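## Task

Put three wheels on the blue rod in this sequence: a small wheel, another small wheel, then a large wheel. After that, set the blue rod down softly, and keep the red rod free of wheels. Once a wheel is on the rod, any knock of that wheel or the rod against the table, or against a part that is not on the rod, fails the task. At the end, release everything and move the grippers away. The result must stay in place on its own, without the robot holding it.

## Robot and tools

Robot: two arms, left_arm and right_arm, each with a two-finger gripper. The names are just labels, not sides of a picture. left_arm is on the +y side.

Scene frame: the origin is on the table top, midway between the arms. +x points out over the table, +z points up, and distances are in metres. The base of left_arm sits at (-0.037, +0.362, +0.395) and the base of right_arm at (-0.004, -0.316, +0.395). Both bases are tilted. Mounting plates and the frame behind the arms are fixed obstacles.

Gripper axes: the fingers point along the gripper's +z axis and close along its y axis. The reported end_effector_position is the point between the pads, roughly 1 cm short of the fingertips.

Coordinates: every position in the state lines and in the calls is in the scene frame. Quaternions are listed w first.

execute_actions(actions): actions is a list of actions, and each action is a list of 1 to 15 rows. A row is a single flat list of 16 numbers covering both arms, even if only one arm moves. The order is x, y, z, qw, qx, qy, qz, opening for left_arm, then the same eight for right_arm.
- x, y, z and the quaternion are an absolute target pose for that gripper's end_effector_position and orientation, not an offset.
- opening runs from -1 (closed) to +1 (fully open, 0.094 m).
- Each row lasts one control step of 1/30 s, and an action spans 15 steps (0.5 s). If a table has fewer rows, its last row repeats.
- An empty list only returns the state and images.
- If a target lies more than 0.6 m from the gripper's current position along any of the gripper's own axes, that action is rejected for both arms.
- The whole call does nothing if any action is malformed, or if the first action fails that check against the latest reported state.
- To hold an orientation steady, repeat one fixed quaternion in every row. Do not copy the slightly drifted one from the result.

Step limits: at each step, the commanded pose is clipped to within 70 mm and 16 degrees of the measured pose. Damped inverse kinematics then tracks that clipped pose, favouring position over orientation. After an action ends, the arm travels only as far as its last clipped pose. Long moves therefore need several actions, or the move tool. Arms tend to stop about 1 cm or more short of the target, usually low. The reported hand position gets less accurate at long reach.

move(target, speed, blocking): target is one row of 16 numbers laid out as above. It gives absolute poses and openings for both arms.
- Each gripper follows a straight line toward its pose, and both paths finish together. A move lasts between 0.5 and 10 s and is cut off at 10 s.
- speed is in m/s, from 0.002 to 0.5, default 0.25. Rotation is capped at twice that value in rad/s.
- The opening is applied when the move starts.
- Paths ignore obstacles and the other arm. Grippers lag, can drift off the path, and can exceed speed near full extension.
- Faster contact hits harder, and a target placed deeper past the contact presses harder.
- With blocking=false, the result comes back after 0.5 s while the arm keeps going. Use wait or stop before sending new rows or moves.
- The result adds a move: line giving the ending (done, off_target, moving, held, fault) and each gripper's distance to its pose. held means a check blocked the last step. limits=paced means the pose was clipped. limits=held means some steps were blocked, and the arm may then move faster than speed.

Other tools:
- wait(seconds): 0 to 10 s. The arms hold their last commands, and a running move continues; the wait returns early if that move ends.
- stop(): brakes a running move. It needs stopping distance, more when fast, and the fingers keep moving.
- zoom_image(camera, region): camera is cam_head_left, cam_head_right, cam_left_wrist or cam_right_wrist. region is [x0, y0, x1, y1] in pixels from the top-left corner, at most 504 by 504.
- show_instructions(): shows the reference images.
- read_manual(section): returns the licence texts.
- finished_scene(scene): scene is 1 or 2. It ends that scene for good and reports success. Ending a reply without a tool call ends everything.

Images: they arrive in the order cam_head_left (896x504), cam_head_right (896x504), cam_left_wrist (504x504, fisheye), cam_right_wrist (504x504, fisheye). Calibration (K, distortion, T_world_to_cam) is provided and may be off by a few degrees and millimetres.

Result lines:
- The state line, left_arm: … | right_arm: …, gives each gripper's position and quaternion.
- Hand target lines show the pose the controller is currently driving toward.
- grip_measured is the finger opening on the command scale. The last Joint positions value is the opening in metres. Readings may be off by about 1 mm.
- Joint torques come with offsets and noise.
- pose unreachable means a clearance check altered or blocked that arm's command. too close warns of proximity.
- FAULT lines report an arm stop.

Gripping: to hold a part, command an opening about 0.03 below grip_measured. Use less margin for a lighter hold. Pads press at roughly 50 to 62 N, and harder briefly at first contact.

Keeping an arm still: resend its last reported pose and its opening in every call.

Joint ranges (rad): waist -2.618 to 3.054, shoulder and elbow 0 to 3.142, wrist pitch and yaw ±1.571, wrist roll ±2.094.

Avoid:
- collisions or pushing between the two arms
- knocking anything off the table
- dropping, slamming or hard pushing
- striking a threaded rod or wheel against anything
- long heavy holds: motors warn at 75 °C, halt for 10 s at 90 °C, and at 100 °C the arm goes limp and falls.

Each tool is called after "Call:" as a command line: name --argument value for each argument, lists and objects as JSON in quotes; but a table of rows of numbers goes row by row, as --pt "numbers of a row", without its own name.

Reference images:

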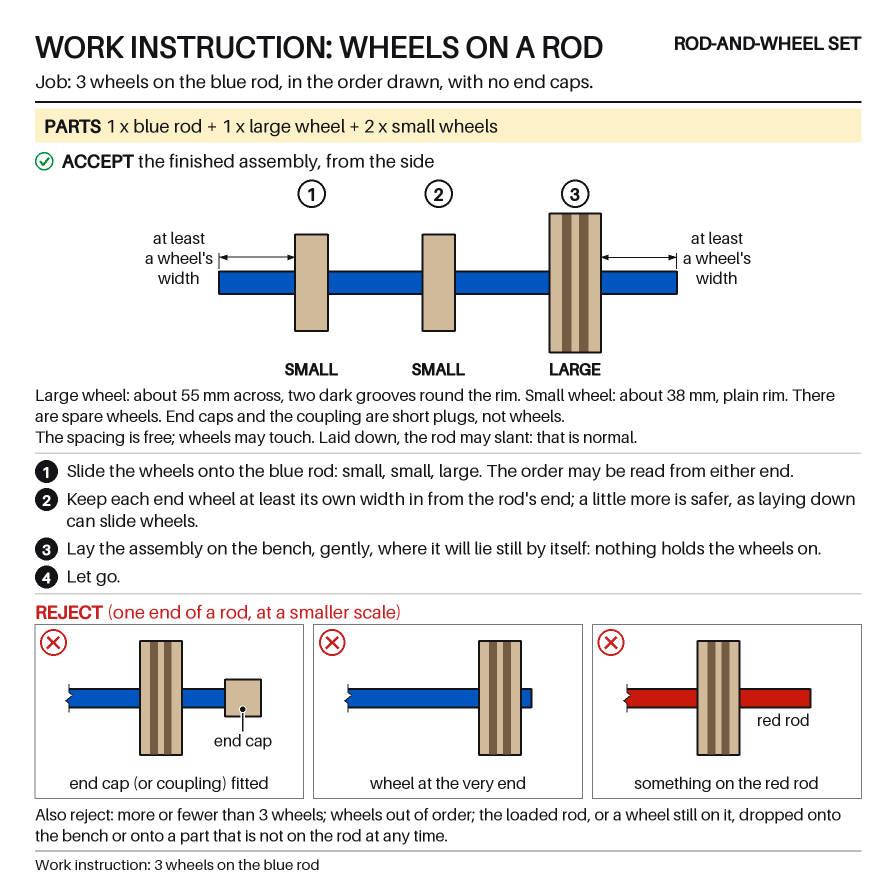

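## Session

Call:
execute_actions --actions '[]'

Scene clock: 0.00 s.
left_arm: end_effector_position=(+0.1859, +0.0897, +0.1049) grip_measured=-0.984 end_effector_quat_wxyz=(+0.043, +0.362, +0.929, +0.067) | right_arm: end_effector_position=(+0.6810, -0.2168, +0.2528) grip_measured=+1.000 end_effector_quat_wxyz=(-0.045, +0.739, +0.501, +0.448)
Joint positions: left_arm=[-0.678  2.562  1.123  0.391 -1.022  0.265  0.001] | right_arm=[ 0.34   2.081  1.847  0.002 -0.035  1.68   0.094]
Joint velocities: left_arm=[ 0.002 -0.017  0.002  0.007 -0.037 -0.022  0.001] | right_arm=[-0.002  0.017  0.007 -0.037  0.007 -0.037  0.   ]
Joint torques (N m, as the arm reports them, + toward a larger angle): no reading
Motor temperatures (°C, as the motors report them): left_arm=[27 26 29 29 30 29] | right_arm=[27 28 30 27 30 28]
Hand target (left_arm): +0.187, +0.084, +0.110; +0.050, +0.364, +0.928, +0.062
Hand target (right_arm): +0.684, -0.211, +0.264; -0.048, +0.732, +0.502, +0.458

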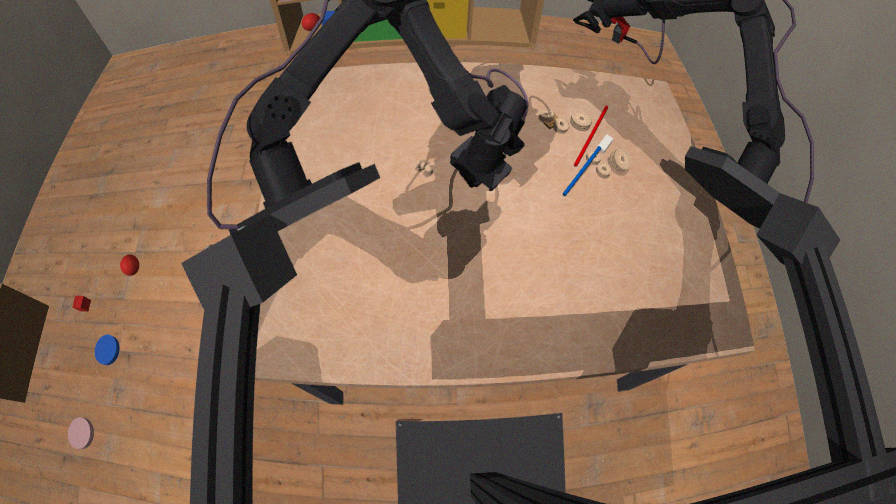

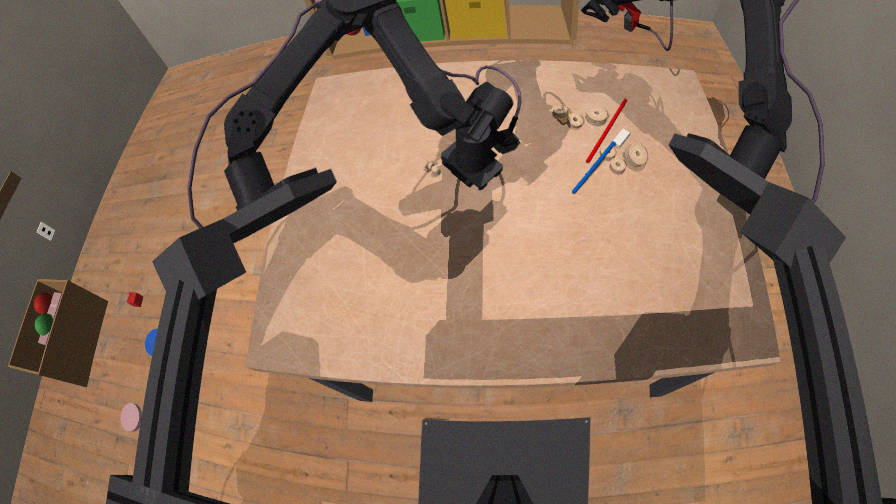

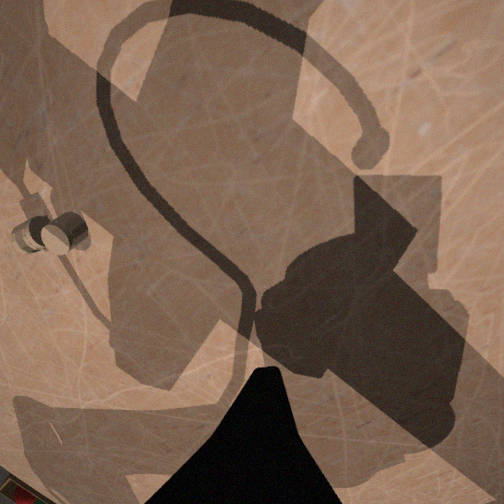

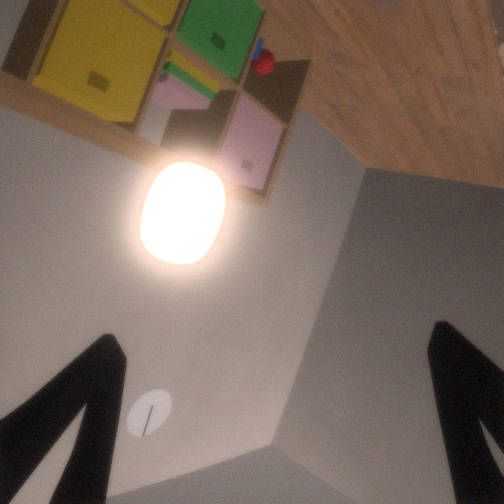

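Call:
zoom_image --camera "cam_head_right" --region '[520, 80, 680, 210]'

Call:
zoom_image --camera "cam_head_left" --region '[510, 80, 670, 210]'

Region (520, 80, 680, 210) of cam_head_right's 896x504 image, scaled by 3.150, with more detail than that image has; it fills the top 410 rows of this view, and the rest is white.

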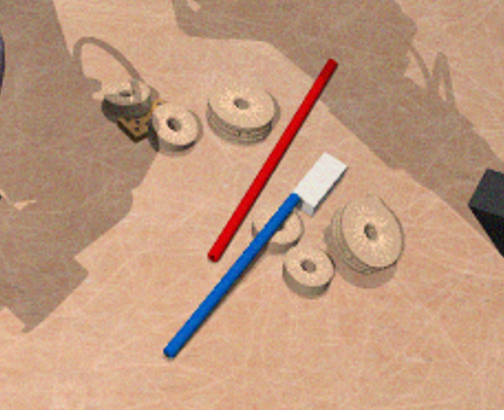

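Region (510, 80, 670, 210) of cam_head_left's 896x504 image, scaled by 3.150, with more detail than that image has; it fills the top 410 rows of this view, and the rest is white.

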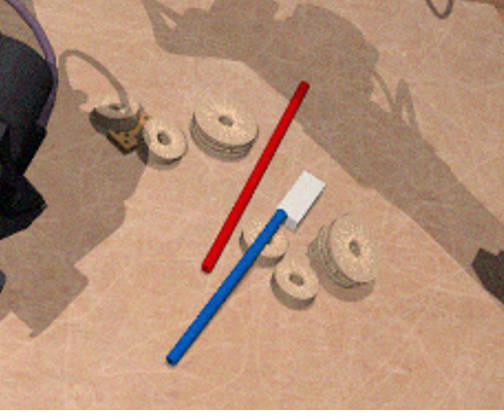

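Call:
move --target '[0.1859,0.15,0.15,0.043,0.362,0.929,0.067,1, 0.31,-0.18,0.15,0,0.363,0.932,0,1]'

Scene clock: 4.47 s.
left_arm: end_effector_position=(+0.1867, +0.1497, +0.1435) grip_measured=+1.000 end_effector_quat_wxyz=(+0.037, +0.364, +0.928, +0.069) | right_arm: end_effector_position=(+0.3118, -0.1922, +0.1489) grip_measured=+1.000 end_effector_quat_wxyz=(-0.009, +0.370, +0.929, +0.001)
Joint positions: left_arm=[-0.67   2.312  0.837  0.413 -1.022  0.262  0.094] | right_arm=[0.52  2.046 0.91  0.112 0.791 0.928 0.094]
Joint velocities: left_arm=[-0.002 -0.017 -0.007 -0.066 -0.022  0.037  0.   ] | right_arm=[ 0.017  0.012  0.002  0.066 -0.066  0.022  0.   ]
Joint torques (N m, as the arm reports them, + toward a larger angle): left_arm=[-7.67 -7.13 -1.69  0.34 -0.12 -0.08] | right_arm=[ 7.04 -5.43  0.27  0.06  0.18 -0.1 ]
Motor temperatures (°C, as the motors report them): left_arm=[27 27 29 29 30 29] | right_arm=[27 28 30 27 30 28]
Hand target (left_arm): +0.187, +0.150, +0.149; +0.043, +0.362, +0.929, +0.067
Hand target (right_arm): +0.309, -0.187, +0.153; -0.003, +0.360, +0.933, +0.002
Off the commanded pose (left_arm): 0.007 m, 1 deg.
Off the commanded pose (right_arm): 0.012 m, 1 deg.
move: off_target (right_arm)
camera_calibration (this result's frames):
cam_left_wrist: T_world_to_cam=[[-0.752992, -0.62293, -0.212042, 0.264282], [-0.638395, 0.613425, 0.464932, -0.00264524], [-0.159548, 0.485457, -0.859579, 0.180964], [0, 0, 0, 1]] pos_world=[0.226186, 0.0784011, 0.212822]
cam_right_wrist: T_world_to_cam=[[-0.75188, -0.658061, -0.0404096, 0.119465], [-0.520063, 0.554304, 0.649832, 0.201227], [-0.40523, 0.509611, -0.759003, 0.438811], [0, 0, 0, 1]] pos_world=[0.372293, -0.256548, 0.207123]

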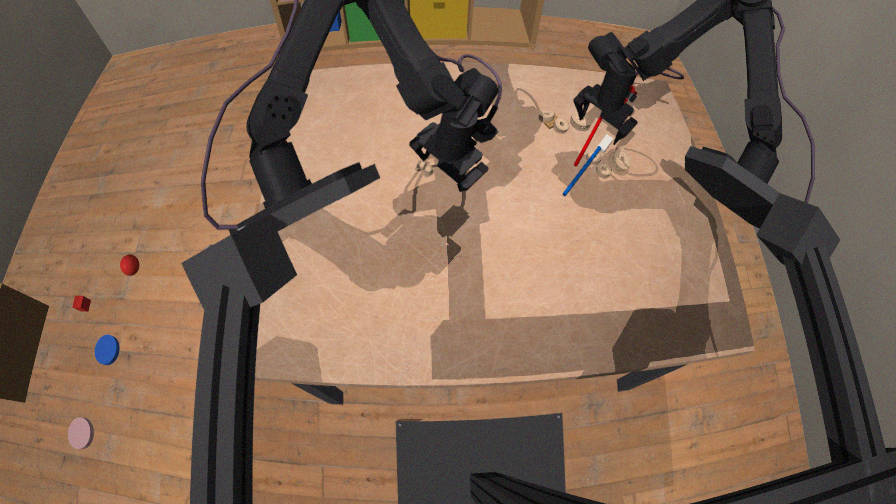

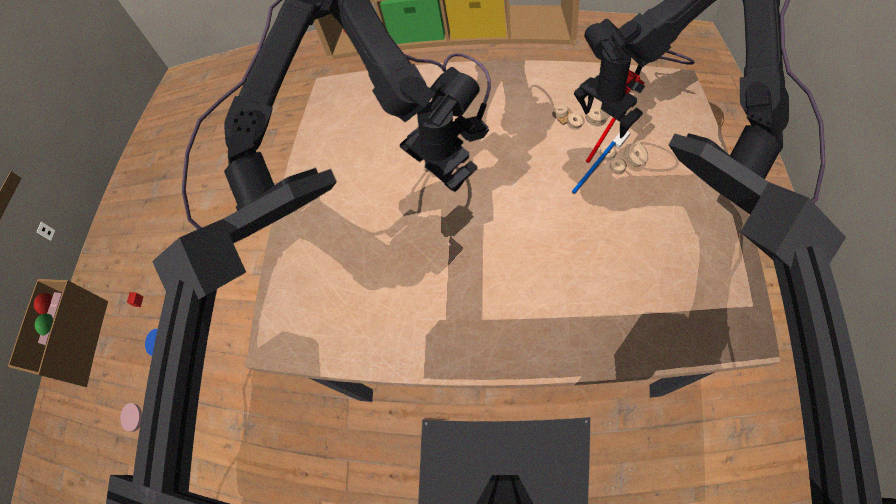

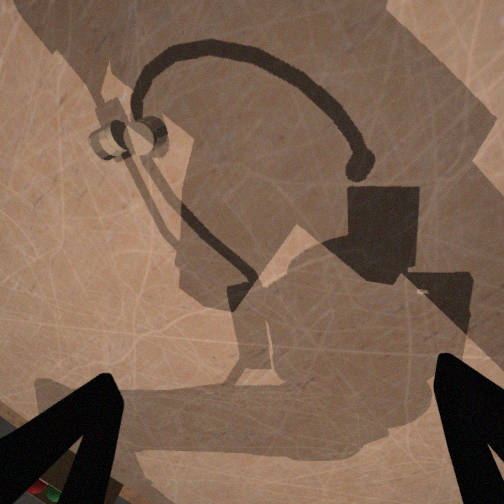

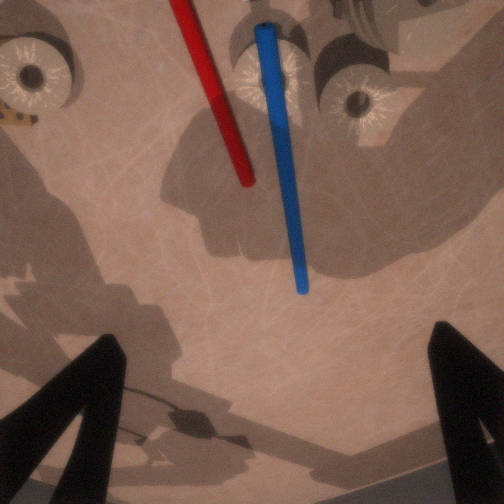

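Call:
move --target '[0.1859,0.15,0.15,0.043,0.362,0.929,0.067,1, 0.303,-0.188,0.05,0,0.331,0.943,0,-0.1]' --speed 0.15

Scene clock: 6.17 s.
left_arm: end_effector_position=(+0.1868, +0.1506, +0.1429) grip_measured=+1.000 end_effector_quat_wxyz=(+0.036, +0.362, +0.929, +0.070) | right_arm: end_effector_position=(+0.2954, -0.1928, +0.0522) grip_measured=-0.098 end_effector_quat_wxyz=(-0.010, +0.330, +0.944, -0.008)
Joint positions: left_arm=[-0.667  2.312  0.837  0.413 -1.022  0.257  0.094] | right_arm=[0.338 2.346 1.021 0.425 0.702 0.649 0.042]
Joint velocities: left_arm=[ 0.027 -0.012  0.002 -0.007 -0.022  0.081  0.   ] | right_arm=[-0.002  0.007 -0.007 -0.022 -0.022 -0.037  0.   ]
Joint torques (N m, as the arm reports them, + toward a larger angle): left_arm=[-8.08 -7.06 -1.79  0.31 -0.13 -0.08] | right_arm=[ 6.2  -5.25  1.23  0.02 -0.03  0.  ]
Motor temperatures (°C, as the motors report them): left_arm=[28 27 29 29 30 29] | right_arm=[28 28 30 27 30 28]
Hand target (left_arm): +0.186, +0.150, +0.150; +0.043, +0.362, +0.929, +0.067
Hand target (right_arm): +0.303, -0.187, +0.051; -0.001, +0.332, +0.943, +0.000
Off the commanded pose (left_arm): 0.007 m, 1 deg.
Off the commanded pose (right_arm): 0.009 m, 1 deg.
move: done
camera_calibration (this result's frames):
cam_left_wrist: T_world_to_cam=[[-0.749545, -0.626919, -0.212495, 0.264746], [-0.641617, 0.60911, 0.466168, -0.00173661], [-0.162817, 0.485754, -0.858798, 0.180486], [0, 0, 0, 1]] pos_world=[0.226711, 0.0793608, 0.212067]
cam_right_wrist: T_world_to_cam=[[-0.693259, -0.72027, -0.0245652, 0.0726886], [-0.560408, 0.517334, 0.646768, 0.260751], [-0.453139, 0.462144, -0.762291, 0.364315], [0, 0, 0, 1]] pos_world=[0.361605, -0.250906, 0.110854]

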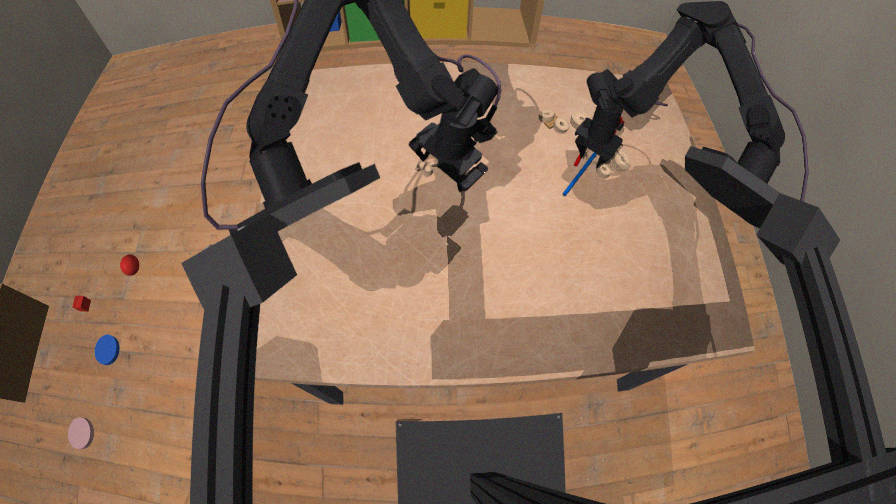

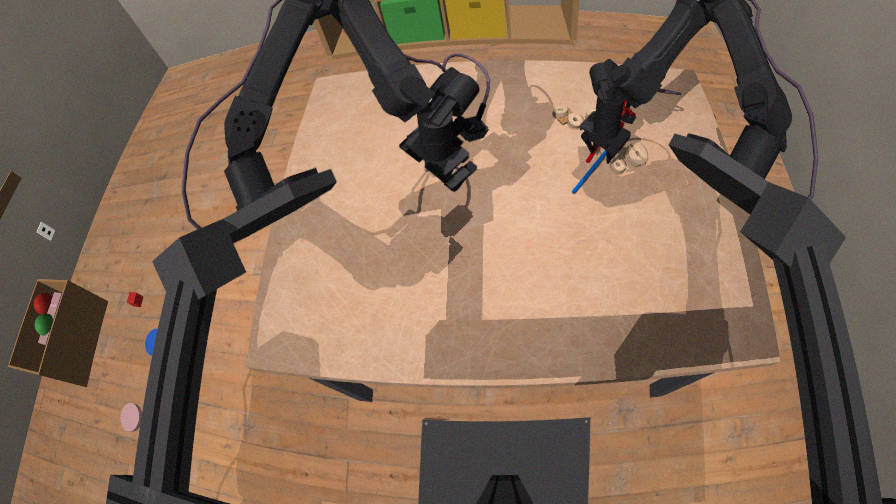

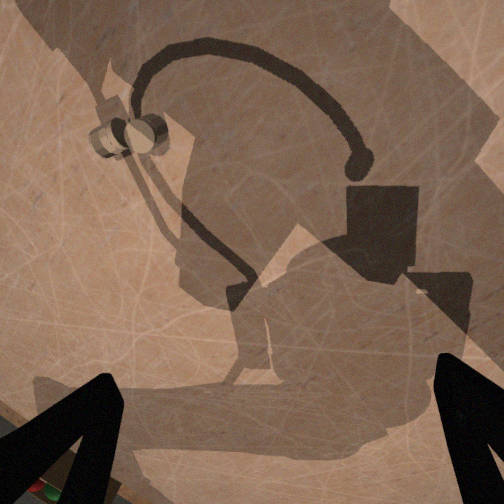

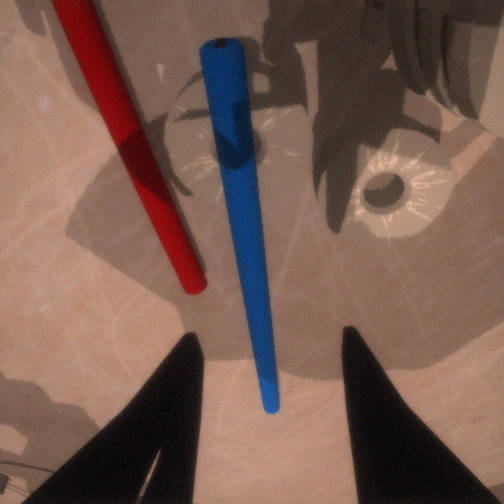

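Call:
move --target '[0.1859,0.15,0.15,0.043,0.362,0.929,0.067,1, 0.308,-0.184,0.03,0,0.345,0.938,0,-0.55]' --speed 0.08

Scene clock: 7.07 s.
left_arm: end_effector_position=(+0.1868, +0.1510, +0.1426) grip_measured=+1.000 end_effector_quat_wxyz=(+0.035, +0.361, +0.929, +0.070) | right_arm: end_effector_position=(+0.3030, -0.1877, +0.0329) grip_measured=-0.548 end_effector_quat_wxyz=(-0.007, +0.343, +0.939, -0.006)
Joint positions: left_arm=[-0.666  2.312  0.837  0.413 -1.022  0.257  0.094] | right_arm=[0.316 2.412 1.1   0.437 0.686 0.647 0.021]
Joint velocities: left_arm=[-0.022 -0.002  0.007  0.007  0.037 -0.007  0.   ] | right_arm=[ 0.017 -0.017 -0.007  0.007 -0.037 -0.007 -0.   ]
Joint torques (N m, as the arm reports them, + toward a larger angle): left_arm=[-8.2  -7.08 -1.82  0.31 -0.13 -0.08] | right_arm=[ 5.99 -5.14  1.12  0.09 -0.02 -0.09]
Motor temperatures (°C, as the motors report them): left_arm=[28 27 29 29 30 29] | right_arm=[28 28 30 27 30 28]
Hand target (left_arm): +0.186, +0.150, +0.150; +0.043, +0.362, +0.929, +0.067
Hand target (right_arm): +0.308, -0.184, +0.030; -0.000, +0.345, +0.939, -0.000
Off the commanded pose (left_arm): 0.008 m, 1 deg.
Off the commanded pose (right_arm): 0.007 m, 1 deg.
move: done
camera_calibration (this result's frames):
cam_left_wrist: T_world_to_cam=[[-0.749106, -0.627358, -0.212749, 0.265021], [-0.641893, 0.608025, 0.467203, -0.00176248], [-0.163746, 0.486547, -0.858172, 0.179918], [0, 0, 0, 1]] pos_world=[0.226859, 0.0797964, 0.211607]
cam_right_wrist: T_world_to_cam=[[-0.712666, -0.700815, -0.0310711, 0.0908418], [-0.551106, 0.531922, 0.642916, 0.274882], [-0.434038, 0.475308, -0.765306, 0.347422], [0, 0, 0, 1]] pos_world=[0.367023, -0.247685, 0.0919807]

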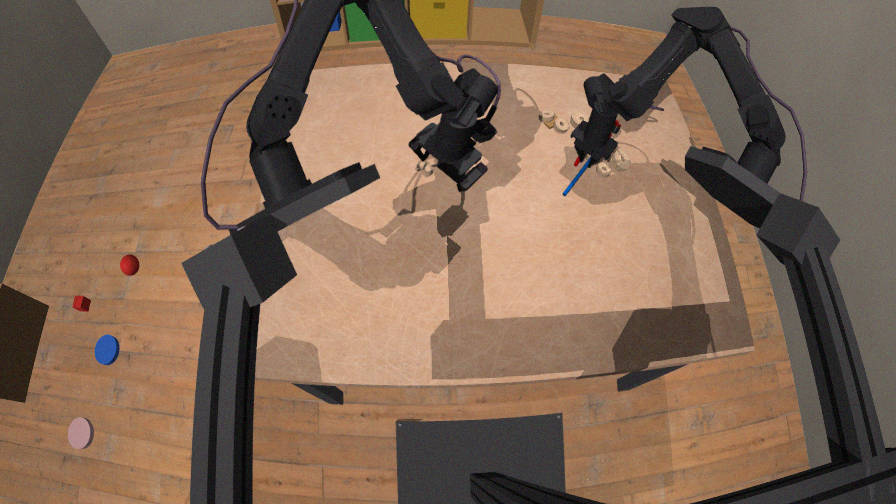

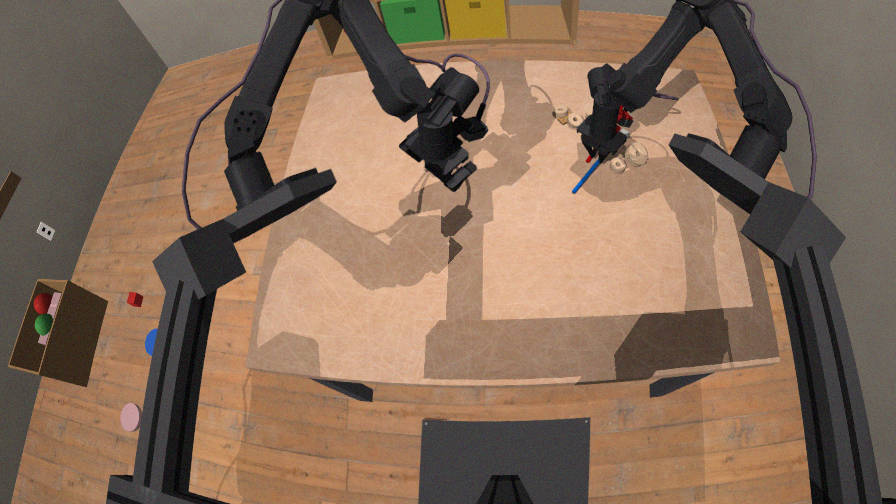

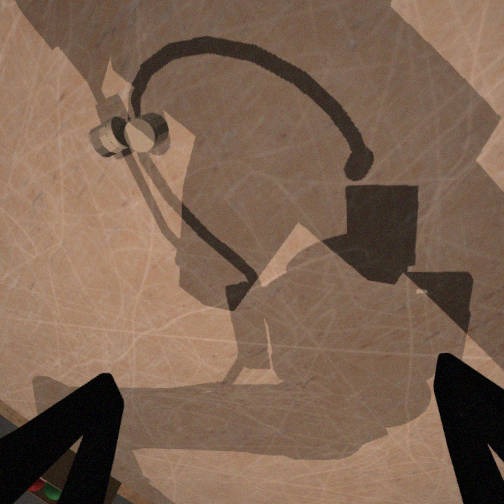

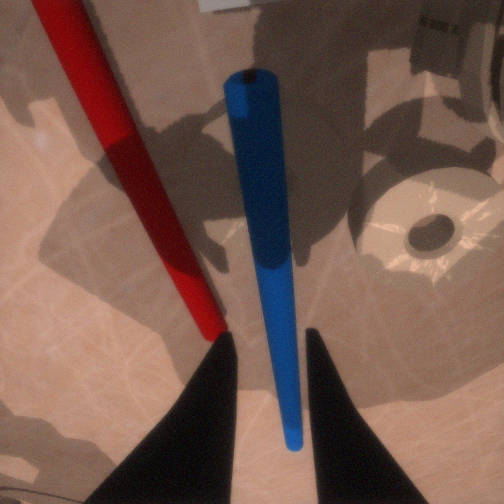

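Call:
move --target '[0.1859,0.15,0.15,0.043,0.362,0.929,0.067,1, 0.305,-0.187,0.011,0,0.345,0.938,0,-0.55]' --speed 0.04

Call:
move --target '[0.1859,0.15,0.15,0.043,0.362,0.929,0.067,1, 0.305,-0.187,0.011,0,0.345,0.938,0,-0.9]' --speed 0.04

Scene clock: 8.00 s.
left_arm: end_effector_position=(+0.1869, +0.1515, +0.1422) grip_measured=+1.000 end_effector_quat_wxyz=(+0.035, +0.361, +0.929, +0.071) | right_arm: end_effector_position=(+0.2997, -0.1908, +0.0141) grip_measured=-0.548 end_effector_quat_wxyz=(-0.008, +0.343, +0.939, -0.006)
Joint positions: left_arm=[-0.664  2.312  0.837  0.413 -1.022  0.257  0.094] | right_arm=[0.279 2.463 1.137 0.471 0.662 0.615 0.021]
Joint velocities: left_arm=[-0.017 -0.017  0.002 -0.081 -0.022 -0.007  0.   ] | right_arm=[-0.002 -0.002 -0.012  0.051 -0.066 -0.022 -0.001]
Joint torques (N m, as the arm reports them, + toward a larger angle): left_arm=[-8.34 -7.04 -1.88  0.32 -0.12 -0.08] | right_arm=[ 5.82 -5.13  0.95  0.12 -0.03  0.  ]
Motor temperatures (°C, as the motors report them): left_arm=[28 27 29 29 30 29] | right_arm=[28 28 30 27 30 28]
Hand target (left_arm): +0.186, +0.150, +0.150; +0.043, +0.362, +0.929, +0.067
Hand target (right_arm): +0.305, -0.187, +0.011; -0.000, +0.346, +0.938, +0.000
Off the commanded pose (left_arm): 0.008 m, 1 deg.
Off the commanded pose (right_arm): 0.007 m, 1 deg.
move: done
camera_calibration (this result's frames):
cam_left_wrist: T_world_to_cam=[[-0.748667, -0.627795, -0.213003, 0.265296], [-0.642167, 0.606939, 0.468237, -0.0017874], [-0.164677, 0.487337, -0.857545, 0.17935], [0, 0, 0, 1]] pos_world=[0.227006, 0.0802328, 0.211147]
cam_right_wrist: T_world_to_cam=[[-0.713681, -0.699849, -0.0294971, 0.0862559], [-0.548869, 0.532561, 0.6443, 0.28627], [-0.435204, 0.476015, -0.764204, 0.333495], [0, 0, 0, 1]] pos_world=[0.363822, -0.250839, 0.072959]

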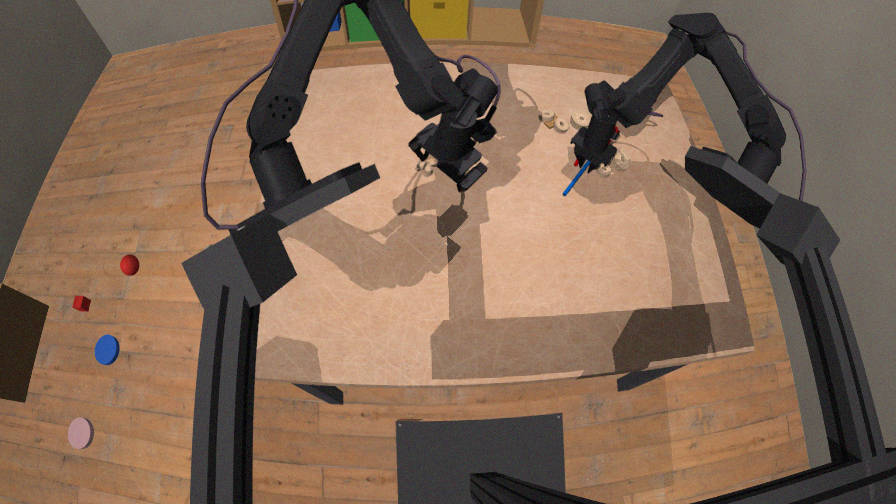

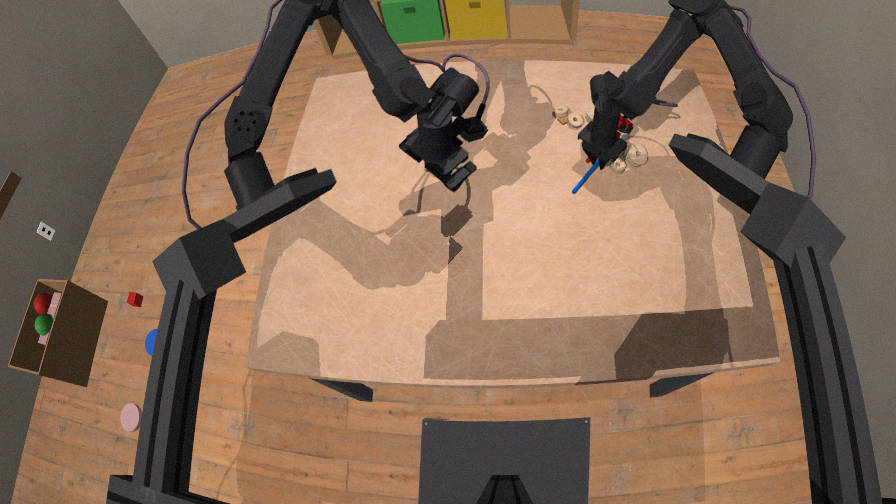

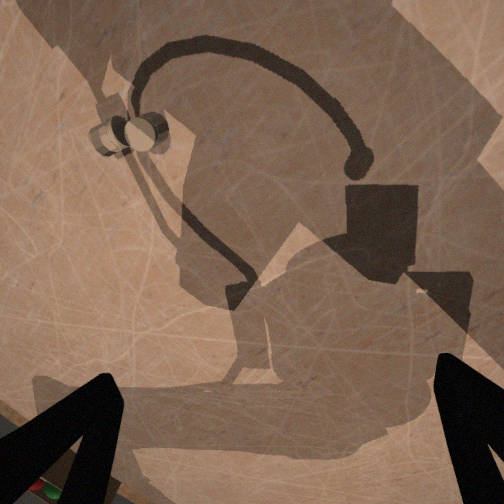

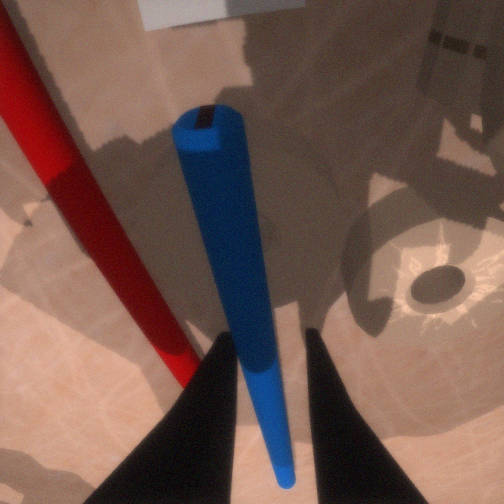

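Scene clock: 8.70 s.
left_arm: end_effector_position=(+0.1869, +0.1520, +0.1418) grip_measured=+1.000 end_effector_quat_wxyz=(+0.035, +0.361, +0.929, +0.071) | right_arm: end_effector_position=(+0.3004, -0.1906, +0.0140) grip_measured=-0.831 end_effector_quat_wxyz=(-0.007, +0.343, +0.939, -0.005)
Joint positions: left_arm=[-0.663  2.312  0.837  0.413 -1.022  0.257  0.094] | right_arm=[0.279 2.463 1.137 0.474 0.661 0.612 0.008]
Joint velocities: left_arm=[-0.022 -0.012 -0.007 -0.007  0.051  0.022  0.   ] | right_arm=[-0.002  0.007 -0.007  0.11  -0.022  0.007  0.001]
Joint torques (N m, as the arm reports them, + toward a larger angle): left_arm=[-8.44 -7.05 -1.88  0.3  -0.13 -0.08] | right_arm=[ 5.7  -5.12  1.17  0.13 -0.02 -0.06]
Motor temperatures (°C, as the motors report them): left_arm=[28 27 29 29 30 29] | right_arm=[28 28 30 27 30 28]
Hand target (left_arm): +0.186, +0.150, +0.150; +0.043, +0.362, +0.929, +0.067
Hand target (right_arm): +0.305, -0.187, +0.011; +0.000, +0.345, +0.939, -0.000
Off the commanded pose (left_arm): 0.008 m, 1 deg.
Off the commanded pose (right_arm): 0.007 m, 1 deg.
move: done
camera_calibration (this result's frames):
cam_left_wrist: T_world_to_cam=[[-0.748228, -0.628232, -0.213259, 0.265571], [-0.64244, 0.605852, 0.46927, -0.00181135], [-0.165607, 0.488127, -0.856917, 0.178782], [0, 0, 0, 1]] pos_world=[0.227152, 0.0806697, 0.210687]
cam_right_wrist: T_world_to_cam=[[-0.712782, -0.700658, -0.0319403, 0.0864396], [-0.551098, 0.531303, 0.643435, 0.287003], [-0.433858, 0.476231, -0.764834, 0.333348], [0, 0, 0, 1]] pos_world=[0.364405, -0.250672, 0.0730491]

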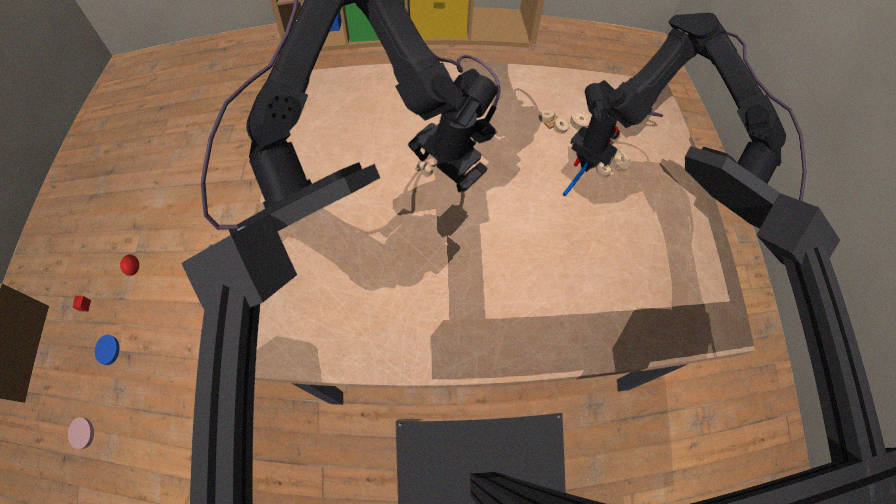

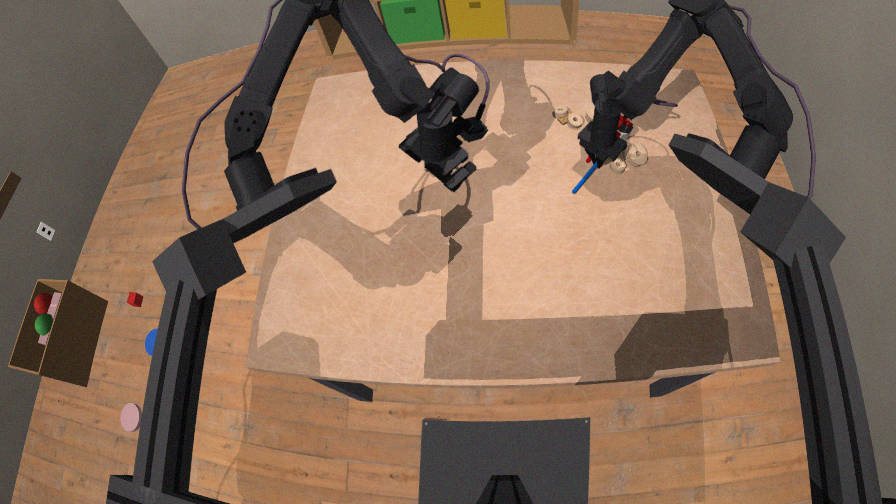

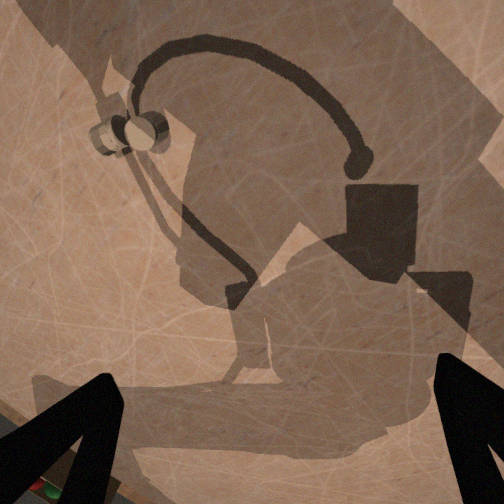

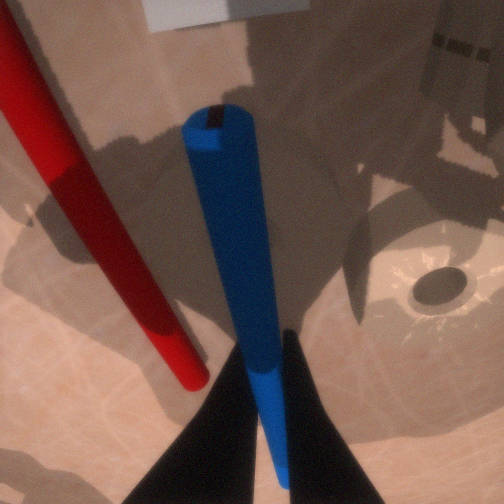

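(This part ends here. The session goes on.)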